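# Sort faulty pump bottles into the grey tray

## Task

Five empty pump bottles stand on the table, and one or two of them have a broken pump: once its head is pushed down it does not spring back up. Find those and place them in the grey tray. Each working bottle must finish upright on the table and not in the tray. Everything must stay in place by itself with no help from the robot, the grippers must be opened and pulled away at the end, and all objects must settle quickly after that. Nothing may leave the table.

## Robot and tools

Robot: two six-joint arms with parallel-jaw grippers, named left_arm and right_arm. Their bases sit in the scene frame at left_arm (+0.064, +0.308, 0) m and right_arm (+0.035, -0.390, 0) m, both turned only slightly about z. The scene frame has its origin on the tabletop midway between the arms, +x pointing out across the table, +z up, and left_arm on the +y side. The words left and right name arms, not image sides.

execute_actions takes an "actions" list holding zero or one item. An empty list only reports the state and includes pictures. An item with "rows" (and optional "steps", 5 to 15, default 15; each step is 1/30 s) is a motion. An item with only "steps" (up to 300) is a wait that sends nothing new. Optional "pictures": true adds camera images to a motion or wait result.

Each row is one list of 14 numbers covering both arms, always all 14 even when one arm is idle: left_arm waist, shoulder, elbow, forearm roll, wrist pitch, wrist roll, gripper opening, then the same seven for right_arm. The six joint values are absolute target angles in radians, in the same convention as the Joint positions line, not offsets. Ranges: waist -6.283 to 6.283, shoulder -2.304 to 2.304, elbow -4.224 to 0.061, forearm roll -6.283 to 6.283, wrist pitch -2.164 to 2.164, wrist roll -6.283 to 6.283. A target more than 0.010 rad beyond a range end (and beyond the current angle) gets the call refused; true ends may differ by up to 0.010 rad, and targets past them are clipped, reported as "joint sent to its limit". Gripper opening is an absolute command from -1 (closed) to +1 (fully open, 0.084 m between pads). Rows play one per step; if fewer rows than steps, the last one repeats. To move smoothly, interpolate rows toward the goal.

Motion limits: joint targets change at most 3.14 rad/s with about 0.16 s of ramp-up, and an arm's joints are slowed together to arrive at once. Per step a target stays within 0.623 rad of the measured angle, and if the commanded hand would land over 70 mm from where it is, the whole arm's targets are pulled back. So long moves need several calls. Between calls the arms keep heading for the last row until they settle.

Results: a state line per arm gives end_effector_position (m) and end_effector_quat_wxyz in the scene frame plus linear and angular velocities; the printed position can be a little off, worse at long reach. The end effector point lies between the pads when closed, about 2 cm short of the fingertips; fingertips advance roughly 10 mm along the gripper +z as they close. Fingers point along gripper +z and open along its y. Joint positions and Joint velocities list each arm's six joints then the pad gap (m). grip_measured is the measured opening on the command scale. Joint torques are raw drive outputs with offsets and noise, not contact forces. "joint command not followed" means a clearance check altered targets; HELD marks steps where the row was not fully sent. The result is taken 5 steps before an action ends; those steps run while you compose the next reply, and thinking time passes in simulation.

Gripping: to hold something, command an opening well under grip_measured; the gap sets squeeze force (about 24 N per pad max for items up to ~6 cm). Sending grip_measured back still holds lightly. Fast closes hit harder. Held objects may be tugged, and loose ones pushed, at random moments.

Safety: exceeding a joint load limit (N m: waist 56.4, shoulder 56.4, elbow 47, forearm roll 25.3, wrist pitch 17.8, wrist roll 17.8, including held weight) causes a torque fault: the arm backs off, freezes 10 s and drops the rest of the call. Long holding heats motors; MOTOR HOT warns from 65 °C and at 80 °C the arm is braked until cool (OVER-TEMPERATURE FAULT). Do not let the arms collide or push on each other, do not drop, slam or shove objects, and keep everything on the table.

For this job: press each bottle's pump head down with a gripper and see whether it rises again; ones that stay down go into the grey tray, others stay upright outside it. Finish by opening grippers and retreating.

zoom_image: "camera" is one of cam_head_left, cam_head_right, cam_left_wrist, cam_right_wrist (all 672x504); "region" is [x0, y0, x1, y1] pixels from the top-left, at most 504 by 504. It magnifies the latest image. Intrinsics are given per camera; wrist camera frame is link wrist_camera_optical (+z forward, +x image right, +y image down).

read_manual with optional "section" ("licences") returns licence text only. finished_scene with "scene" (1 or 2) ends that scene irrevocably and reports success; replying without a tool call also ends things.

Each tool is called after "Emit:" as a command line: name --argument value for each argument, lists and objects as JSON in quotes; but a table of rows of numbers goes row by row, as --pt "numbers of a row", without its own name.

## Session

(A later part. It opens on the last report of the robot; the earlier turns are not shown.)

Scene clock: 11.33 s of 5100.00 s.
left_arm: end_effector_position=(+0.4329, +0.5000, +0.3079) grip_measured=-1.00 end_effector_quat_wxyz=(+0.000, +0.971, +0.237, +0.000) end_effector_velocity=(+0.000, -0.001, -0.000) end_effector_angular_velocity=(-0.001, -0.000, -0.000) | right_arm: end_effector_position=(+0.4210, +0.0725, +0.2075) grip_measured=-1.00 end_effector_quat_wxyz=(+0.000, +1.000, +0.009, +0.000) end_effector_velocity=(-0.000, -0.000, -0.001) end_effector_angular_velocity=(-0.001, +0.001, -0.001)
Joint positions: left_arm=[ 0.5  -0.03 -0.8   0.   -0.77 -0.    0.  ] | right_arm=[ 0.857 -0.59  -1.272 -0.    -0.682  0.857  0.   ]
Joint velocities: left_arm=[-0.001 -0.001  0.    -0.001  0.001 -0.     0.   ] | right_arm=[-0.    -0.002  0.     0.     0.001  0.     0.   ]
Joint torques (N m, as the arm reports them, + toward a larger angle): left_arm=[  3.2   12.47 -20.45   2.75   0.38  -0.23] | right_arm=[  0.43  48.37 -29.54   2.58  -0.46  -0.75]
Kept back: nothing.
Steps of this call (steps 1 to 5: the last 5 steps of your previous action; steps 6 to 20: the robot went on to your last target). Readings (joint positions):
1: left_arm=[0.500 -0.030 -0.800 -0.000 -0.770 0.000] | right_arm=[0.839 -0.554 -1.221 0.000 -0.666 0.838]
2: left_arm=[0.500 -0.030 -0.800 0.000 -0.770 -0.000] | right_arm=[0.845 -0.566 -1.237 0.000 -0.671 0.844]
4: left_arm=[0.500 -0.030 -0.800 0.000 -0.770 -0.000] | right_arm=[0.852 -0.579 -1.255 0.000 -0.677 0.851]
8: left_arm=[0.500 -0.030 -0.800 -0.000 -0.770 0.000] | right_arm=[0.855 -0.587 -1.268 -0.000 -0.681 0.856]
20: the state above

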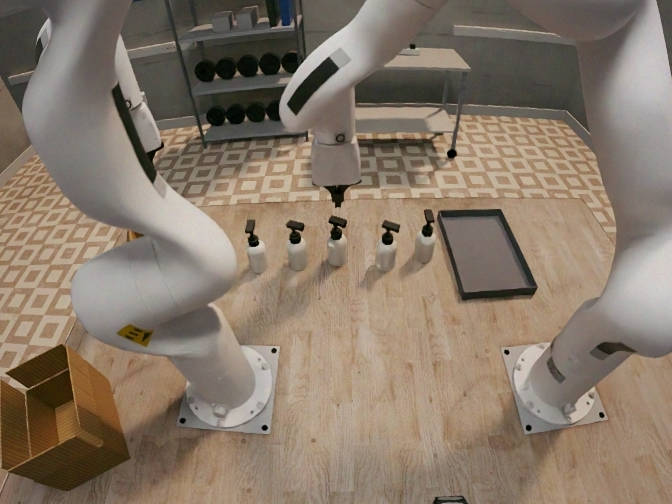

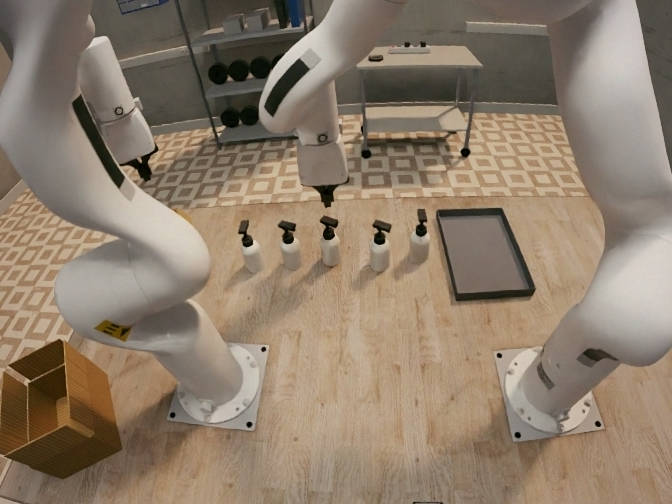

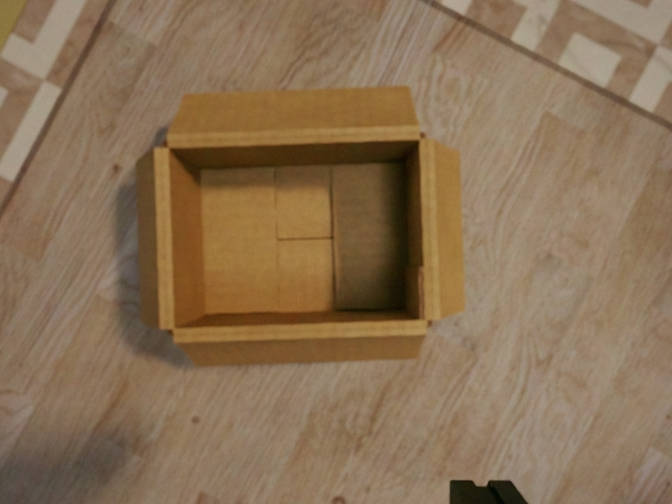

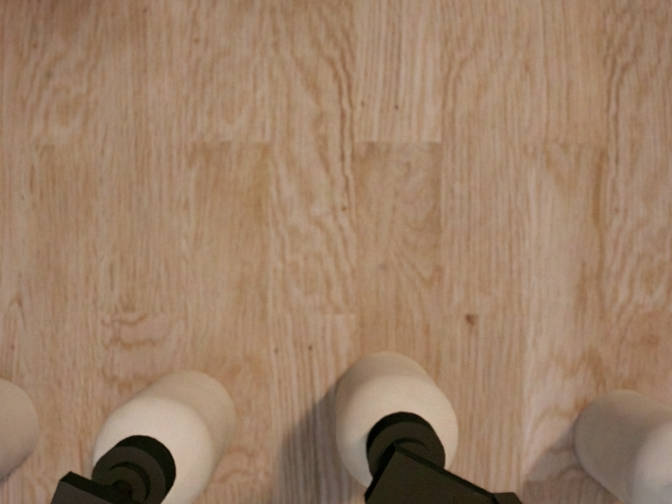

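B4 up. Press B3 then B2.

Emit:
execute_actions --actions '[{"rows":[[0.5,-0.03,-0.8,0,-0.77,0,-1,0.857,-0.61,-1.269,0,-0.659,0.857,-1],[0.5,-0.03,-0.8,0,-0.77,0,-1,0.857,-0.63,-1.266,0,-0.636,0.857,-1],[0.5,-0.03,-0.8,0,-0.77,0,-1,0.857,-0.648,-1.262,0,-0.614,0.857,-1],[0.5,-0.03,-0.8,0,-0.77,0,-1,0.857,-0.663,-1.259,0,-0.596,0.857,-1],[0.5,-0.03,-0.8,0,-0.77,0,-1,0.857,-0.677,-1.257,0,-0.58,0.857,-1]],"steps":15}]'

Emit:
execute_actions --actions '[{"rows":[[0.5,-0.03,-0.8,0,-0.77,0,-1,0.857,-0.677,-1.257,0,-0.58,0.857,-1],[0.5,-0.03,-0.8,0,-0.77,0,-1,0.857,-0.57,-1.275,0,-0.705,0.857,-1]],"steps":15}]'

Emit:
execute_actions --actions '[{"rows":[[0.5,-0.03,-0.8,0,-0.77,0,-1,0.962,-0.75,-1.533,0,-0.783,0.962,-1]],"steps":15}]'

Emit:
execute_actions --actions '[{"steps":15}]'

Emit:
execute_actions --actions '[{"rows":[[0.5,-0.03,-0.8,0,-0.77,0,-1,0.962,-0.77,-1.528,0,-0.758,0.962,-1],[0.5,-0.03,-0.8,0,-0.77,0,-1,0.962,-0.79,-1.523,0,-0.733,0.962,-1],[0.5,-0.03,-0.8,0,-0.77,0,-1,0.962,-0.805,-1.519,0,-0.714,0.962,-1],[0.5,-0.03,-0.8,0,-0.77,0,-1,0.962,-0.817,-1.516,0,-0.699,0.962,-1],[0.5,-0.03,-0.8,0,-0.77,0,-1,0.962,-0.827,-1.513,0,-0.686,0.962,-1]],"steps":15}]'

Emit:
execute_actions --actions '[{"rows":[[0.5,-0.03,-0.8,0,-0.77,0,-1,0.962,-0.827,-1.513,0,-0.686,0.962,-1],[0.5,-0.03,-0.8,0,-0.77,0,-1,0.962,-0.71,-1.54,0,-0.83,0.962,1]],"steps":15}]'

Emit:
execute_actions --actions '[{"steps":10}]' --pictures true

Emit:
zoom_image --camera "cam_head_left" --region '[220,160,460,290]'

Scene clock: 12.23 s of 5100.00 s.
left_arm: end_effector_position=(+0.4329, +0.5000, +0.3079) grip_measured=-1.00 end_effector_quat_wxyz=(+0.000, +0.971, +0.237, +0.000) end_effector_velocity=(+0.000, +0.001, +0.000) end_effector_angular_velocity=(+0.001, -0.001, +0.001) | right_arm: end_effector_position=(+0.4214, +0.0730, +0.1535) grip_measured=-1.00 end_effector_quat_wxyz=(+0.001, +1.000, +0.009, -0.001) end_effector_velocity=(+0.009, +0.010, -0.036) end_effector_angular_velocity=(+0.032, -0.026, -0.001)
Joint positions: left_arm=[ 0.5  -0.03 -0.8   0.   -0.77 -0.    0.  ] | right_arm=[ 0.857 -0.67  -1.258 -0.    -0.59   0.857  0.   ]
Joint velocities: left_arm=[0.001 0.    0.    0.    0.001 0.    0.   ] | right_arm=[-0.001 -0.061 -0.003  0.001  0.101 -0.001  0.   ]
Joint torques (N m, as the arm reports them, + toward a larger angle): left_arm=[  2.84  12.28 -21.78   2.21   0.17  -0.29] | right_arm=[  0.21  54.07 -27.7    2.39  -0.14  -0.64]
Steps of this call (steps 1 to 15: the robot went on to your last target; steps 16 to 17: nothing new was sent; steps 18 to 27: the first 10 steps of this action). Readings (joint positions):
18: left_arm=[0.500 -0.030 -0.800 0.000 -0.770 -0.000] | right_arm=[0.857 -0.590 -1.272 -0.000 -0.682 0.857]
19: left_arm=[0.500 -0.030 -0.800 0.000 -0.770 -0.000] | right_arm=[0.857 -0.592 -1.272 0.000 -0.679 0.857]
21: left_arm=[0.500 -0.030 -0.800 0.000 -0.770 0.000] | right_arm=[0.857 -0.610 -1.270 0.000 -0.657 0.857]
25: left_arm=[0.500 -0.030 -0.800 -0.000 -0.770 -0.000] | right_arm=[0.857 -0.662 -1.258 -0.000 -0.601 0.857]
27: the state above

Scene clock: 12.73 s of 5100.00 s.
left_arm: end_effector_position=(+0.4329, +0.5000, +0.3079) grip_measured=-1.00 end_effector_quat_wxyz=(+0.000, +0.971, +0.237, +0.000) end_effector_velocity=(+0.000, -0.000, +0.000) end_effector_angular_velocity=(+0.001, -0.002, -0.000) | right_arm: end_effector_position=(+0.4215, +0.0732, +0.2157) grip_measured=-1.00 end_effector_quat_wxyz=(-0.002, +1.000, +0.009, +0.002) end_effector_velocity=(-0.018, -0.022, +0.045) end_effector_angular_velocity=(-0.060, +0.049, +0.001)
Joint positions: left_arm=[ 0.5  -0.03 -0.8  -0.   -0.77 -0.    0.  ] | right_arm=[ 0.857 -0.578 -1.275  0.    -0.692  0.857  0.   ]
Joint velocities: left_arm=[-0.001  0.002  0.001 -0.     0.001 -0.     0.   ] | right_arm=[ 0.     0.082  0.009 -0.001 -0.15  -0.     0.   ]
Joint torques (N m, as the arm reports them, + toward a larger angle): left_arm=[  2.53  12.94 -20.43   2.8    0.45  -0.49] | right_arm=[  1.32  39.67 -27.09   2.44  -0.16  -0.71]
Steps of this call (steps 1 to 5: the last 5 steps of your previous action; steps 6 to 15: the first 10 steps of this action). Readings (joint positions):
6: left_arm=[0.500 -0.030 -0.800 -0.000 -0.770 -0.000] | right_arm=[0.857 -0.675 -1.258 0.000 -0.581 0.857]
7: left_arm=[0.500 -0.030 -0.800 -0.000 -0.770 0.000] | right_arm=[0.857 -0.676 -1.257 0.000 -0.581 0.857]
9: left_arm=[0.500 -0.030 -0.800 -0.000 -0.770 -0.000] | right_arm=[0.857 -0.666 -1.258 -0.000 -0.596 0.857]
13: left_arm=[0.500 -0.030 -0.800 -0.000 -0.770 -0.000] | right_arm=[0.857 -0.590 -1.274 0.000 -0.677 0.857]
15: the state above

Scene clock: 13.23 s of 5100.00 s.
left_arm: end_effector_position=(+0.4329, +0.5000, +0.3079) grip_measured=-1.00 end_effector_quat_wxyz=(+0.000, +0.971, +0.237, +0.000) end_effector_velocity=(+0.000, -0.000, +0.001) end_effector_angular_velocity=(+0.001, -0.002, -0.001) | right_arm: end_effector_position=(+0.4113, +0.1570, +0.2093) grip_measured=-1.00 end_effector_quat_wxyz=(+0.000, +1.000, +0.011, -0.000) end_effector_velocity=(-0.029, +0.144, -0.021) end_effector_angular_velocity=(-0.007, +0.004, -0.005)
Joint positions: left_arm=[ 0.5  -0.03 -0.8  -0.   -0.77  0.    0.  ] | right_arm=[ 0.95  -0.728 -1.498  0.    -0.771  0.947  0.   ]
Joint velocities: left_arm=[-0.001  0.002 -0.     0.     0.     0.     0.   ] | right_arm=[ 0.16  -0.273 -0.396 -0.001 -0.13   0.166  0.   ]
Joint torques (N m, as the arm reports them, + toward a larger angle): left_arm=[  6.5   13.74 -20.95   1.58   0.47  -0.56] | right_arm=[-12.2   71.08 -26.38   2.3   -0.52  -1.03]
Steps of this call (steps 1 to 5: the last 5 steps of your previous action; steps 6 to 15: the first 10 steps of this action). Readings (joint positions):
6: left_arm=[0.500 -0.030 -0.800 -0.000 -0.770 -0.000] | right_arm=[0.857 -0.572 -1.274 -0.000 -0.704 0.857]
7: left_arm=[0.500 -0.030 -0.800 -0.000 -0.770 0.000] | right_arm=[0.858 -0.573 -1.278 -0.000 -0.705 0.859]
9: left_arm=[0.500 -0.030 -0.800 -0.000 -0.770 -0.000] | right_arm=[0.872 -0.598 -1.316 -0.000 -0.718 0.874]
13: left_arm=[0.500 -0.030 -0.800 0.000 -0.770 0.000] | right_arm=[0.932 -0.699 -1.457 0.000 -0.759 0.931]
15: the state above

Scene clock: 13.73 s of 5100.00 s.
left_arm: end_effector_position=(+0.4329, +0.5000, +0.3079) grip_measured=-1.00 end_effector_quat_wxyz=(+0.000, +0.971, +0.237, +0.000) end_effector_velocity=(+0.000, +0.001, +0.000) end_effector_angular_velocity=(+0.000, -0.000, +0.001) | right_arm: end_effector_position=(+0.4099, +0.1690, +0.2088) grip_measured=-1.00 end_effector_quat_wxyz=(+0.000, +1.000, +0.009, +0.000) end_effector_velocity=(-0.000, +0.002, -0.000) end_effector_angular_velocity=(+0.001, -0.000, -0.000)
Joint positions: left_arm=[ 0.5  -0.03 -0.8   0.   -0.77 -0.    0.  ] | right_arm=[ 0.962 -0.75  -1.533 -0.    -0.783  0.962  0.   ]
Joint velocities: left_arm=[ 0.002 -0.001 -0.001  0.    -0.     0.     0.   ] | right_arm=[ 0.002 -0.002 -0.003  0.001  0.     0.001  0.   ]
Joint torques (N m, as the arm reports them, + toward a larger angle): left_arm=[  2.81  14.89 -21.48   2.22   0.41  -0.07] | right_arm=[  0.89  55.66 -30.31   2.36  -0.45  -0.76]
Kept back: nothing.
Steps of this call (steps 1 to 5: the last 5 steps of your previous action; steps 6 to 15: the robot went on to your last target). Readings (joint positions):
1: left_arm=[0.500 -0.030 -0.800 0.000 -0.770 0.000] | right_arm=[0.954 -0.735 -1.509 0.000 -0.775 0.952]
2: left_arm=[0.500 -0.030 -0.800 -0.000 -0.770 -0.000] | right_arm=[0.956 -0.740 -1.516 0.000 -0.778 0.955]
4: left_arm=[0.500 -0.030 -0.800 0.000 -0.770 -0.000] | right_arm=[0.959 -0.744 -1.525 0.000 -0.780 0.959]
8: left_arm=[0.500 -0.030 -0.800 -0.000 -0.770 0.000] | right_arm=[0.961 -0.748 -1.531 -0.000 -0.783 0.961]
15: the state above

Scene clock: 14.07 s of 5100.00 s.
left_arm: end_effector_position=(+0.4329, +0.5000, +0.3079) grip_measured=-1.00 end_effector_quat_wxyz=(+0.000, +0.971, +0.237, +0.000) end_effector_velocity=(+0.000, +0.000, +0.001) end_effector_angular_velocity=(+0.001, -0.002, +0.001) | right_arm: end_effector_position=(+0.4094, +0.1686, +0.1524) grip_measured=-1.00 end_effector_quat_wxyz=(+0.001, +1.000, +0.009, -0.001) end_effector_velocity=(+0.008, +0.013, -0.030) end_effector_angular_velocity=(+0.046, -0.030, -0.001)
Joint positions: left_arm=[ 0.5  -0.03 -0.8   0.   -0.77 -0.    0.  ] | right_arm=[ 0.962 -0.822 -1.513 -0.    -0.695  0.962  0.   ]
Joint velocities: left_arm=[ 0.001  0.002  0.    -0.     0.001 -0.     0.   ] | right_arm=[ 0.    -0.045 -0.002  0.001  0.098  0.     0.   ]
Joint torques (N m, as the arm reports them, + toward a larger angle): left_arm=[  2.73  12.71 -20.41   3.07   0.22  -0.03] | right_arm=[  1.07  63.02 -31.53   2.39  -0.51  -0.79]
Steps of this call (steps 1 to 10: the first 10 steps of this action). Readings (joint positions):
1: left_arm=[0.500 -0.030 -0.800 0.000 -0.770 0.000] | right_arm=[0.962 -0.750 -1.533 -0.000 -0.783 0.962]
2: left_arm=[0.500 -0.030 -0.800 0.000 -0.770 -0.000] | right_arm=[0.962 -0.752 -1.533 0.000 -0.780 0.962]
4: left_arm=[0.500 -0.030 -0.800 -0.000 -0.770 -0.000] | right_arm=[0.962 -0.768 -1.529 0.000 -0.756 0.962]
8: left_arm=[0.500 -0.030 -0.800 -0.000 -0.770 -0.000] | right_arm=[0.962 -0.816 -1.515 -0.000 -0.704 0.962]
10: the state above

Scene clock: 14.57 s of 5100.00 s.
left_arm: end_effector_position=(+0.4329, +0.5000, +0.3079) grip_measured=-1.00 end_effector_quat_wxyz=(+0.000, +0.971, +0.237, +0.000) end_effector_velocity=(+0.000, -0.001, -0.000) end_effector_angular_velocity=(-0.000, +0.000, -0.001) | right_arm: end_effector_position=(+0.4098, +0.1693, +0.2310) grip_measured=+0.27 end_effector_quat_wxyz=(-0.003, +1.000, +0.009, +0.002) end_effector_velocity=(-0.014, -0.021, +0.103) end_effector_angular_velocity=(-0.042, +0.028, -0.001)
Joint positions: left_arm=[ 0.5  -0.03 -0.8   0.   -0.77  0.    0.  ] | right_arm=[ 0.962 -0.721 -1.54   0.    -0.811  0.962  0.056]
Joint velocities: left_arm=[-0.002 -0.001 -0.    -0.     0.    -0.001  0.   ] | right_arm=[-0.001  0.143 -0.018 -0.    -0.212  0.     0.186]
Joint torques (N m, as the arm reports them, + toward a larger angle): left_arm=[  7.43  16.77 -20.14   1.6    0.4   -0.31] | right_arm=[  1.22  32.83 -21.83   2.59  -0.14  -0.77]
Steps of this call (steps 1 to 5: the last 5 steps of your previous action; steps 6 to 15: the first 10 steps of this action). Readings (joint positions):
6: left_arm=[0.500 -0.030 -0.800 0.000 -0.770 -0.000] | right_arm=[0.962 -0.826 -1.514 0.000 -0.687 0.962]
7: left_arm=[0.500 -0.030 -0.800 -0.000 -0.770 -0.000] | right_arm=[0.962 -0.826 -1.513 0.000 -0.687 0.962]
9: left_arm=[0.500 -0.030 -0.800 -0.000 -0.770 0.000] | right_arm=[0.962 -0.817 -1.514 -0.000 -0.703 0.962]
13: left_arm=[0.500 -0.030 -0.800 -0.000 -0.770 0.000] | right_arm=[0.962 -0.740 -1.535 0.000 -0.790 0.962]
15: the state above

Scene clock: 14.90 s of 5100.00 s.
left_arm: end_effector_position=(+0.4329, +0.5000, +0.3079) grip_measured=-1.00 end_effector_quat_wxyz=(+0.000, +0.971, +0.237, +0.000) end_effector_velocity=(+0.000, -0.001, -0.001) end_effector_angular_velocity=(+0.000, +0.001, -0.002) | right_arm: end_effector_position=(+0.4081, +0.1666, +0.2377) grip_measured=+1.00 end_effector_quat_wxyz=(+0.000, +1.000, +0.009, -0.000) end_effector_velocity=(+0.001, +0.000, +0.006) end_effector_angular_velocity=(+0.003, -0.002, -0.001)
Joint positions: left_arm=[ 0.5  -0.03 -0.8   0.   -0.77  0.    0.  ] | right_arm=[ 0.962 -0.711 -1.54  -0.    -0.829  0.962  0.084]
Joint velocities: left_arm=[-0.002 -0.001  0.     0.     0.001 -0.     0.   ] | right_arm=[-0.001  0.007 -0.003  0.    -0.006 -0.     0.   ]
Joint torques (N m, as the arm reports them, + toward a larger angle): left_arm=[  5.95  12.79 -20.69   1.99   0.44  -0.05] | right_arm=[  1.32  53.51 -30.82   2.61  -0.38  -0.73]
Kept back: nothing.
Steps of this call (steps 1 to 5: the last 5 steps of your previous action; steps 6 to 10: the robot went on to your last target). Readings (joint positions):
1: left_arm=[0.500 -0.030 -0.800 0.000 -0.770 -0.000] | right_arm=[0.962 -0.718 -1.540 0.000 -0.817 0.962]
2: left_arm=[0.500 -0.030 -0.800 0.000 -0.770 0.000] | right_arm=[0.962 -0.716 -1.539 0.000 -0.821 0.962]
4: left_arm=[0.500 -0.030 -0.800 -0.000 -0.770 -0.000] | right_arm=[0.962 -0.714 -1.539 -0.000 -0.826 0.962]
8: left_arm=[0.500 -0.030 -0.800 0.000 -0.770 -0.000] | right_arm=[0.962 -0.712 -1.539 -0.000 -0.829 0.962]
10: the state above

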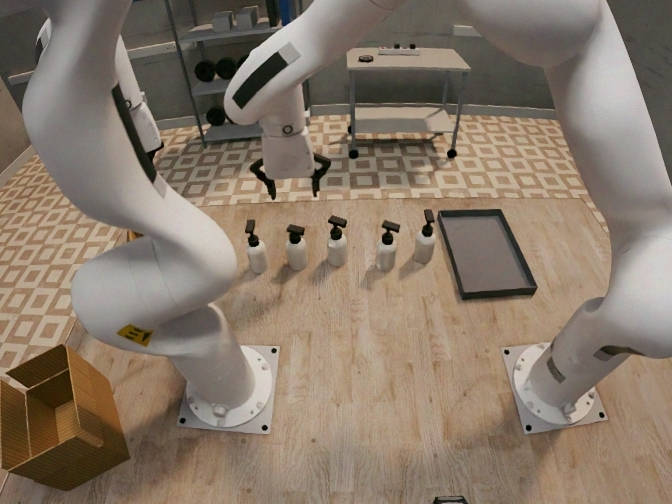

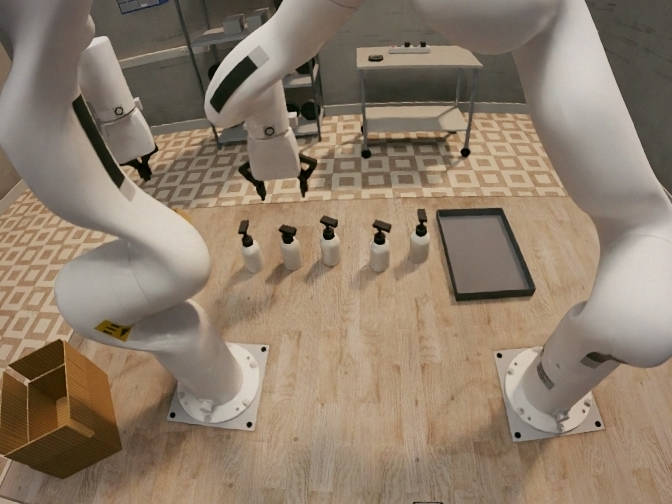

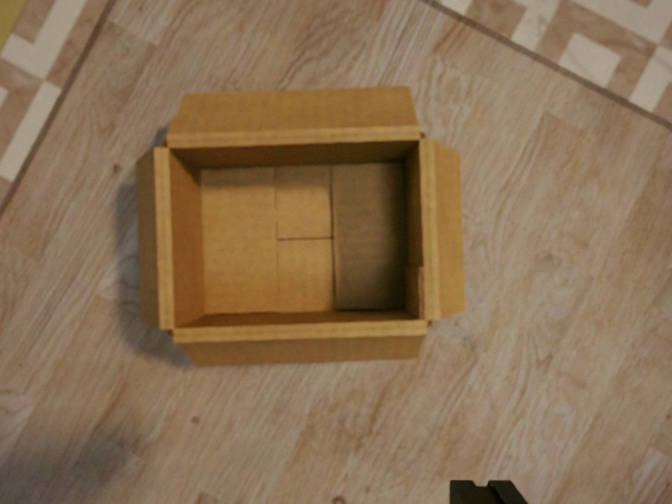

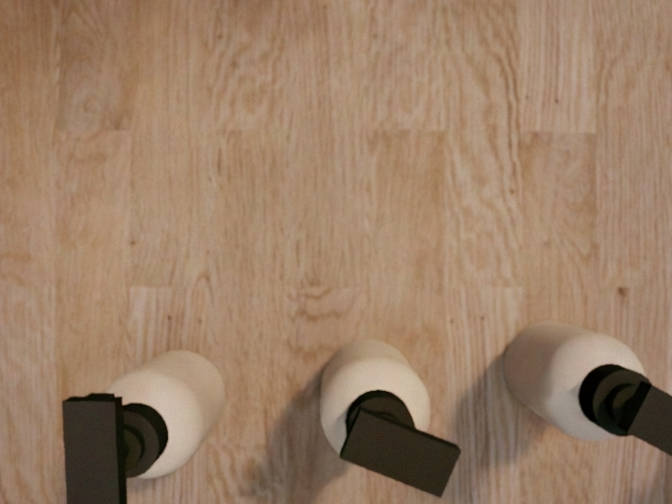

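Region (220, 160, 460, 290) of cam_head_left's 672x504 image, scaled by 2.100, with more detail than that image has; it fills the top 273 rows of this view, and the rest is white.

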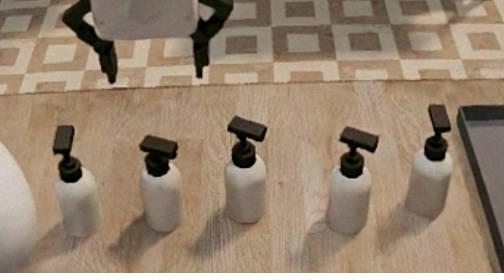

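Emit:
execute_actions --actions '[{"rows":[[0.7,-0.03,-0.8,0,-0.77,0,-1,0.969,-0.73,-1.565,0,-0.835,-0.602,1]],"steps":15}]'

Emit:
execute_actions --actions '[{"steps":20}]'

Emit:
execute_actions --actions '[{"rows":[[0.7,-0.03,-0.8,0,-0.77,0,-1,0.969,-0.84,-1.54,0,-0.7,-0.602,1]],"steps":15}]' --pictures true

Scene clock: 15.63 s of 5100.00 s.
left_arm: end_effector_position=(+0.3920, +0.5636, +0.3079) grip_measured=-1.00 end_effector_quat_wxyz=(-0.000, +0.946, +0.324, -0.000) end_effector_velocity=(-0.051, +0.066, +0.001) end_effector_angular_velocity=(+0.000, -0.003, +0.203) | right_arm: end_effector_position=(+0.4080, +0.1723, +0.2363) grip_measured=+1.00 end_effector_quat_wxyz=(+0.000, +0.967, +0.253, -0.000) end_effector_velocity=(-0.001, +0.022, -0.009) end_effector_angular_velocity=(-0.001, -0.000, +2.848)
Joint positions: left_arm=[ 0.682 -0.03  -0.8    0.    -0.77  -0.     0.   ] | right_arm=[ 0.967 -0.724 -1.557  0.    -0.833  0.473  0.084]
Joint velocities: left_arm=[ 0.202  0.001 -0.001 -0.002  0.     0.001  0.   ] | right_arm=[ 0.02  -0.056 -0.068 -0.001 -0.013 -2.828 -0.   ]
Joint torques (N m, as the arm reports them, + toward a larger angle): left_arm=[ -3.97  13.41 -21.5    2.03   0.31  -0.18] | right_arm=[  0.04  56.43 -31.27   2.74  -0.51  -1.06]
Steps of this call (steps 1 to 12: the robot went on to your last target; steps 13 to 22: the first 10 steps of this action). Readings (joint positions):
13: left_arm=[0.500 -0.030 -0.800 -0.000 -0.770 0.000] | right_arm=[0.962 -0.710 -1.540 -0.000 -0.830 0.962]
14: left_arm=[0.503 -0.030 -0.800 -0.000 -0.770 0.000] | right_arm=[0.962 -0.710 -1.540 -0.000 -0.830 0.958]
16: left_arm=[0.539 -0.030 -0.800 -0.000 -0.770 0.000] | right_arm=[0.962 -0.711 -1.542 -0.000 -0.830 0.919]
20: left_arm=[0.660 -0.030 -0.800 0.000 -0.770 -0.000] | right_arm=[0.965 -0.719 -1.551 0.000 -0.832 0.657]
22: the state above

Scene clock: 16.30 s of 5100.00 s.
left_arm: end_effector_position=(+0.3874, +0.5695, +0.3079) grip_measured=-1.00 end_effector_quat_wxyz=(+0.000, +0.943, +0.333, +0.000) end_effector_velocity=(-0.000, +0.000, -0.000) end_effector_angular_velocity=(-0.000, +0.001, +0.001) | right_arm: end_effector_position=(+0.4080, +0.1750, +0.2354) grip_measured=+1.00 end_effector_quat_wxyz=(+0.000, +0.702, +0.712, +0.000) end_effector_velocity=(+0.001, -0.000, +0.000) end_effector_angular_velocity=(-0.000, -0.000, +0.045)
Joint positions: left_arm=[ 0.7  -0.03 -0.8  -0.   -0.77  0.    0.  ] | right_arm=[ 0.969 -0.73  -1.565  0.    -0.835 -0.597  0.084]
Joint velocities: left_arm=[ 0.001 -0.     0.     0.001 -0.    -0.001  0.   ] | right_arm=[-0.001 -0.    -0.001 -0.001 -0.    -0.046 -0.   ]
Joint torques (N m, as the arm reports them, + toward a larger angle): left_arm=[  5.64  14.57 -21.03   2.1    0.16  -0.26] | right_arm=[  0.74  55.08 -31.09   2.85  -0.35  -0.8 ]
Kept back: nothing.
Steps of this call (steps 1 to 5: the last 5 steps of your previous action; steps 6 to 20: the robot went on to your last target). Readings (joint positions):
1: left_arm=[0.687 -0.030 -0.800 0.000 -0.770 -0.000] | right_arm=[0.967 -0.725 -1.559 0.000 -0.834 0.378]
2: left_arm=[0.691 -0.030 -0.800 0.000 -0.770 -0.000] | right_arm=[0.968 -0.726 -1.560 0.000 -0.834 0.282]
4: left_arm=[0.695 -0.030 -0.800 -0.000 -0.770 0.000] | right_arm=[0.968 -0.728 -1.563 0.000 -0.834 0.090]
8: left_arm=[0.698 -0.030 -0.800 -0.000 -0.770 0.000] | right_arm=[0.969 -0.729 -1.564 -0.000 -0.835 -0.288]
20: the state above

Scene clock: 16.63 s of 5100.00 s.
left_arm: end_effector_position=(+0.3874, +0.5695, +0.3079) grip_measured=-1.00 end_effector_quat_wxyz=(+0.000, +0.943, +0.333, +0.000) end_effector_velocity=(+0.000, +0.000, +0.001) end_effector_angular_velocity=(+0.001, -0.003, +0.001) | right_arm: end_effector_position=(+0.4090, +0.1764, +0.1553) grip_measured=+1.00 end_effector_quat_wxyz=(+0.000, +0.700, +0.714, -0.002) end_effector_velocity=(+0.013, +0.020, -0.035) end_effector_angular_velocity=(+0.068, -0.044, +0.001)
Joint positions: left_arm=[ 0.7  -0.03 -0.8  -0.   -0.77  0.    0.  ] | right_arm=[ 0.969 -0.833 -1.54  -0.    -0.711 -0.602  0.084]
Joint velocities: left_arm=[ 0.001  0.002 -0.    -0.002  0.001  0.001  0.   ] | right_arm=[-0.    -0.057 -0.01   0.001  0.128 -0.002  0.   ]
Joint torques (N m, as the arm reports them, + toward a larger angle): left_arm=[  2.62  11.5  -20.2    2.46   0.21  -0.36] | right_arm=[  0.49  65.78 -32.07   2.6   -0.44  -0.73]
Steps of this call (steps 1 to 10: the first 10 steps of this action). Readings (joint positions):
1: left_arm=[0.700 -0.030 -0.800 -0.000 -0.770 0.000] | right_arm=[0.969 -0.730 -1.565 0.000 -0.835 -0.599]
2: left_arm=[0.700 -0.030 -0.800 -0.000 -0.770 0.000] | right_arm=[0.969 -0.732 -1.565 0.000 -0.832 -0.600]
4: left_arm=[0.700 -0.030 -0.800 -0.000 -0.770 0.000] | right_arm=[0.969 -0.756 -1.561 0.000 -0.796 -0.601]
8: left_arm=[0.700 -0.030 -0.800 -0.000 -0.770 0.000] | right_arm=[0.969 -0.825 -1.541 -0.000 -0.724 -0.602]
10: the state above

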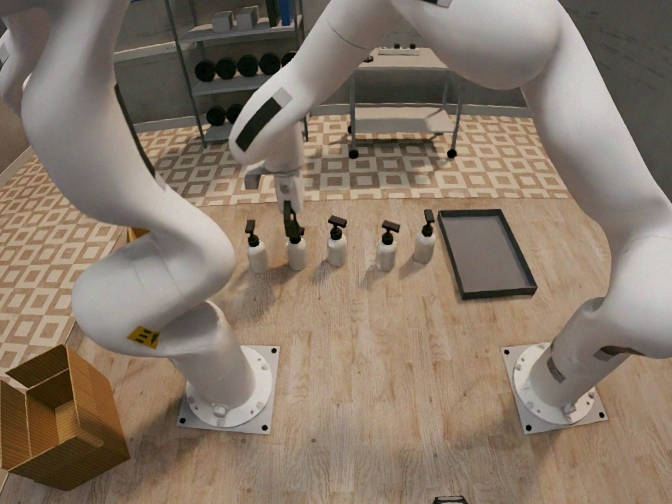

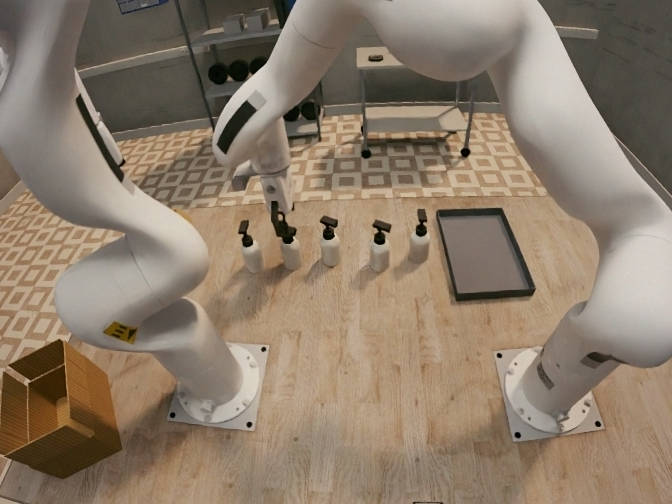

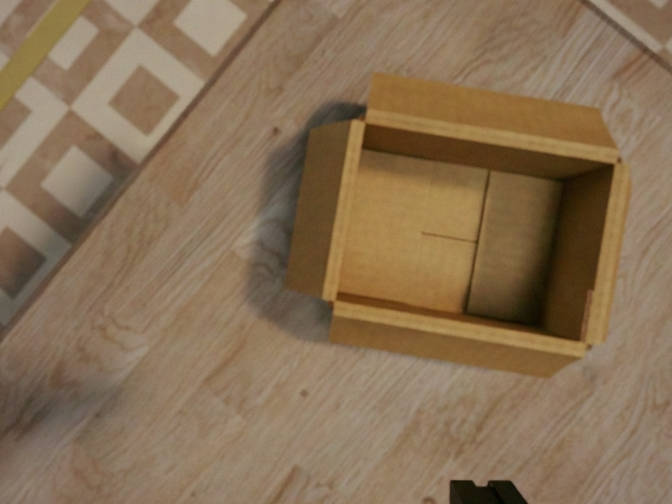

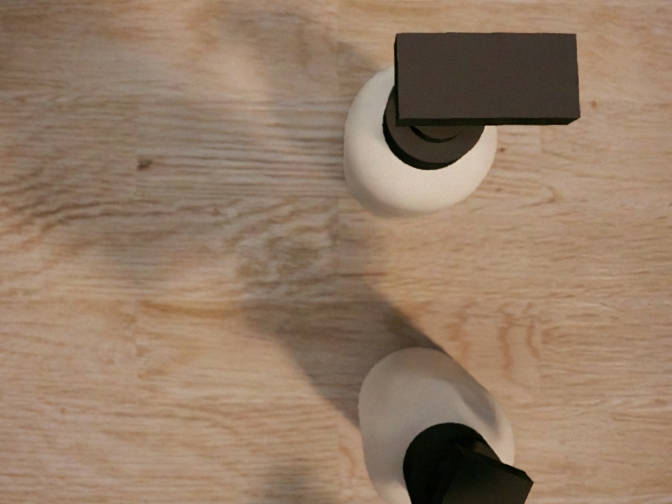

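Emit:
execute_actions --actions '[{"rows":[[0.7,-0.03,-0.8,0,-0.77,0,-1,0.969,-0.89,-1.542,0,-0.652,-0.602,1],[0.7,-0.03,-0.8,0,-0.77,0,-1,0.969,-0.89,-1.542,0,-0.652,-0.602,1],[0.7,-0.03,-0.8,0,-0.77,0,-1,0.969,-0.92,-1.543,0,-0.623,-0.602,1],[0.7,-0.03,-0.8,0,-0.77,0,-1,0.969,-0.946,-1.544,0,-0.598,-0.602,1]],"steps":15}]'

Emit:
execute_actions --actions '[{"rows":[[0.7,-0.03,-0.8,0,-0.77,0,-1,0.969,-0.946,-1.544,0,-0.598,-0.602,1],[0.7,-0.03,-0.8,0,-0.77,0,-1,0.969,-0.946,-1.544,0,-0.598,-0.602,0.6],[0.7,-0.03,-0.8,0,-0.77,0,-1,0.969,-0.946,-1.544,0,-0.598,-0.602,0.4],[0.7,-0.03,-0.8,0,-0.77,0,-1,0.969,-0.946,-1.544,0,-0.598,-0.602,0.1],[0.7,-0.03,-0.8,0,-0.77,0,-1,0.969,-0.946,-1.544,0,-0.598,-0.602,-0.3]],"steps":15}]'

Emit:
execute_actions --actions '[{"steps":10}]' --pictures true

Scene clock: 17.33 s of 5100.00 s.
left_arm: end_effector_position=(+0.3874, +0.5695, +0.3079) grip_measured=-1.00 end_effector_quat_wxyz=(+0.000, +0.943, +0.333, +0.000) end_effector_velocity=(+0.000, -0.000, -0.000) end_effector_angular_velocity=(+0.000, +0.001, -0.002) | right_arm: end_effector_position=(+0.4092, +0.1768, +0.0836) grip_measured=+1.00 end_effector_quat_wxyz=(+0.000, +0.700, +0.714, -0.002) end_effector_velocity=(+0.014, +0.021, -0.025) end_effector_angular_velocity=(+0.065, -0.043, -0.000)
Joint positions: left_arm=[ 0.7  -0.03 -0.8  -0.   -0.77 -0.    0.  ] | right_arm=[ 0.969 -0.94  -1.542 -0.    -0.607 -0.602  0.084]
Joint velocities: left_arm=[-0.001  0.     0.     0.001 -0.001  0.     0.   ] | right_arm=[-0.    -0.054 -0.033  0.     0.099 -0.     0.   ]
Joint torques (N m, as the arm reports them, + toward a larger angle): left_arm=[  0.49  13.8  -20.32   3.07   0.54  -0.24] | right_arm=[  0.63  67.53 -29.63   2.55  -0.36  -0.68]
Steps of this call (steps 1 to 5: the last 5 steps of your previous action; steps 6 to 11: the robot went on to your last target; steps 12 to 21: the first 10 steps of this action). Readings (joint positions):
12: left_arm=[0.700 -0.030 -0.800 0.000 -0.770 -0.000] | right_arm=[0.969 -0.840 -1.540 0.000 -0.700 -0.602]
13: left_arm=[0.700 -0.030 -0.800 -0.000 -0.770 0.000] | right_arm=[0.969 -0.842 -1.541 0.000 -0.697 -0.602]
15: left_arm=[0.700 -0.030 -0.800 0.000 -0.770 0.000] | right_arm=[0.969 -0.866 -1.543 0.000 -0.672 -0.602]
19: left_arm=[0.700 -0.030 -0.800 0.000 -0.770 0.000] | right_arm=[0.969 -0.932 -1.541 -0.000 -0.616 -0.602]
21: the state above

Scene clock: 17.83 s of 5100.00 s.
left_arm: end_effector_position=(+0.3874, +0.5695, +0.3079) grip_measured=-1.00 end_effector_quat_wxyz=(+0.000, +0.943, +0.333, +0.000) end_effector_velocity=(+0.001, +0.000, +0.001) end_effector_angular_velocity=(+0.002, -0.004, +0.001) | right_arm: end_effector_position=(+0.4101, +0.1782, +0.0804) grip_measured=+0.11 end_effector_quat_wxyz=(-0.000, +0.700, +0.714, +0.000) end_effector_velocity=(-0.001, +0.001, +0.000) end_effector_angular_velocity=(+0.001, -0.001, +0.001)
Joint positions: left_arm=[ 0.7  -0.03 -0.8  -0.   -0.77  0.    0.  ] | right_arm=[ 0.969 -0.946 -1.544  0.    -0.598 -0.602  0.049]
Joint velocities: left_arm=[-0.     0.001 -0.002 -0.001  0.001 -0.     0.   ] | right_arm=[ 0.002 -0.    -0.001  0.     0.001  0.    -0.   ]
Joint torques (N m, as the arm reports them, + toward a larger angle): left_arm=[  0.83  15.13 -21.04   2.96   0.27  -0.53] | right_arm=[  1.05  56.26 -26.45   2.31  -0.46  -0.8 ]
Steps of this call (steps 1 to 5: the last 5 steps of your previous action; steps 6 to 15: the first 10 steps of this action). Readings (joint positions):
6: left_arm=[0.700 -0.030 -0.800 -0.000 -0.770 -0.000] | right_arm=[0.969 -0.944 -1.544 0.000 -0.599 -0.602]
7: left_arm=[0.700 -0.030 -0.800 0.000 -0.770 -0.000] | right_arm=[0.969 -0.945 -1.544 0.000 -0.599 -0.602]
9: left_arm=[0.700 -0.030 -0.800 0.000 -0.770 -0.000] | right_arm=[0.969 -0.945 -1.544 0.000 -0.598 -0.602]
13: left_arm=[0.700 -0.030 -0.800 -0.000 -0.770 0.000] | right_arm=[0.969 -0.946 -1.544 -0.000 -0.598 -0.602]
15: the state above

Scene clock: 18.17 s of 5100.00 s.
left_arm: end_effector_position=(+0.3874, +0.5695, +0.3079) grip_measured=-1.00 end_effector_quat_wxyz=(+0.000, +0.943, +0.333, +0.000) end_effector_velocity=(+0.000, +0.000, -0.000) end_effector_angular_velocity=(+0.001, +0.001, -0.002) | right_arm: end_effector_position=(+0.4101, +0.1782, +0.0803) grip_measured=+0.11 end_effector_quat_wxyz=(-0.000, +0.700, +0.714, +0.000) end_effector_velocity=(-0.001, -0.000, -0.000) end_effector_angular_velocity=(-0.001, +0.001, +0.000)
Joint positions: left_arm=[ 0.7  -0.03 -0.8  -0.   -0.77  0.    0.  ] | right_arm=[ 0.969 -0.946 -1.544  0.    -0.598 -0.602  0.049]
Joint velocities: left_arm=[-0.001 -0.001 -0.001  0.002 -0.    -0.001  0.   ] | right_arm=[ 0.001 -0.     0.001  0.    -0.     0.     0.   ]
Joint torques (N m, as the arm reports them, + toward a larger angle): left_arm=[  0.07  16.78 -20.23   2.07   0.23  -0.32] | right_arm=[  1.12  53.92 -24.68   2.52  -0.43  -0.79]
Kept back: nothing.
Steps of this call (steps 1 to 5: the last 5 steps of your previous action; steps 6 to 10: the robot went on to your last target). Readings (joint positions):
1: left_arm=[0.700 -0.030 -0.800 0.000 -0.770 -0.000] | right_arm=[0.969 -0.946 -1.544 0.000 -0.598 -0.602]
2: left_arm=[0.700 -0.030 -0.800 0.000 -0.770 0.000] | right_arm=[0.969 -0.946 -1.544 0.000 -0.598 -0.602]
4: left_arm=[0.700 -0.030 -0.800 -0.000 -0.770 0.000] | right_arm=[0.969 -0.946 -1.544 0.000 -0.598 -0.602]
8: left_arm=[0.700 -0.030 -0.800 0.000 -0.770 -0.000] | right_arm=[0.969 -0.946 -1.544 0.000 -0.598 -0.602]
10: the state above

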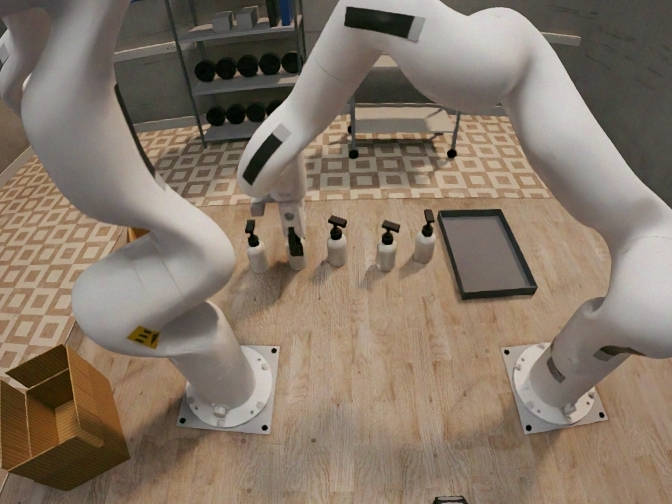

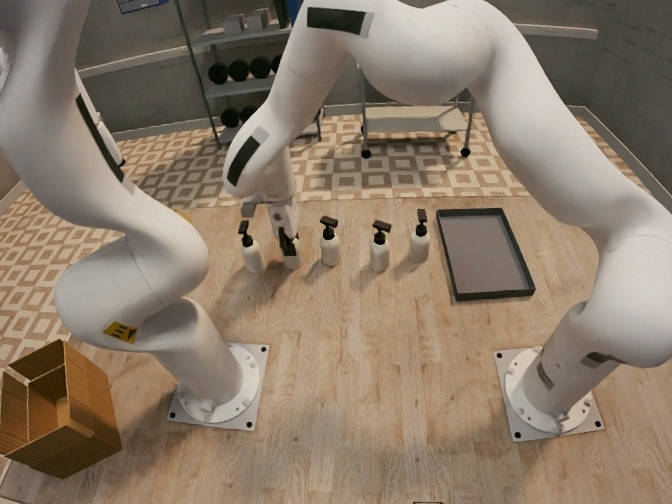

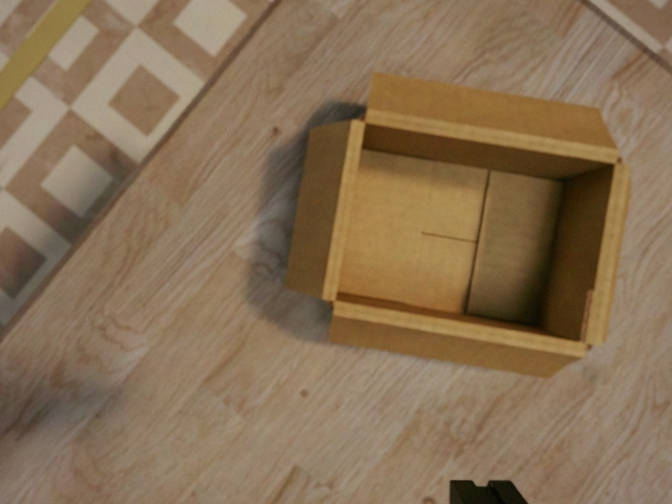

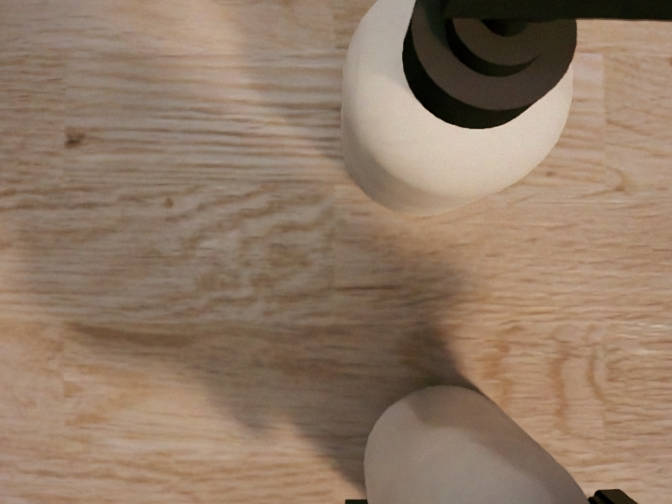

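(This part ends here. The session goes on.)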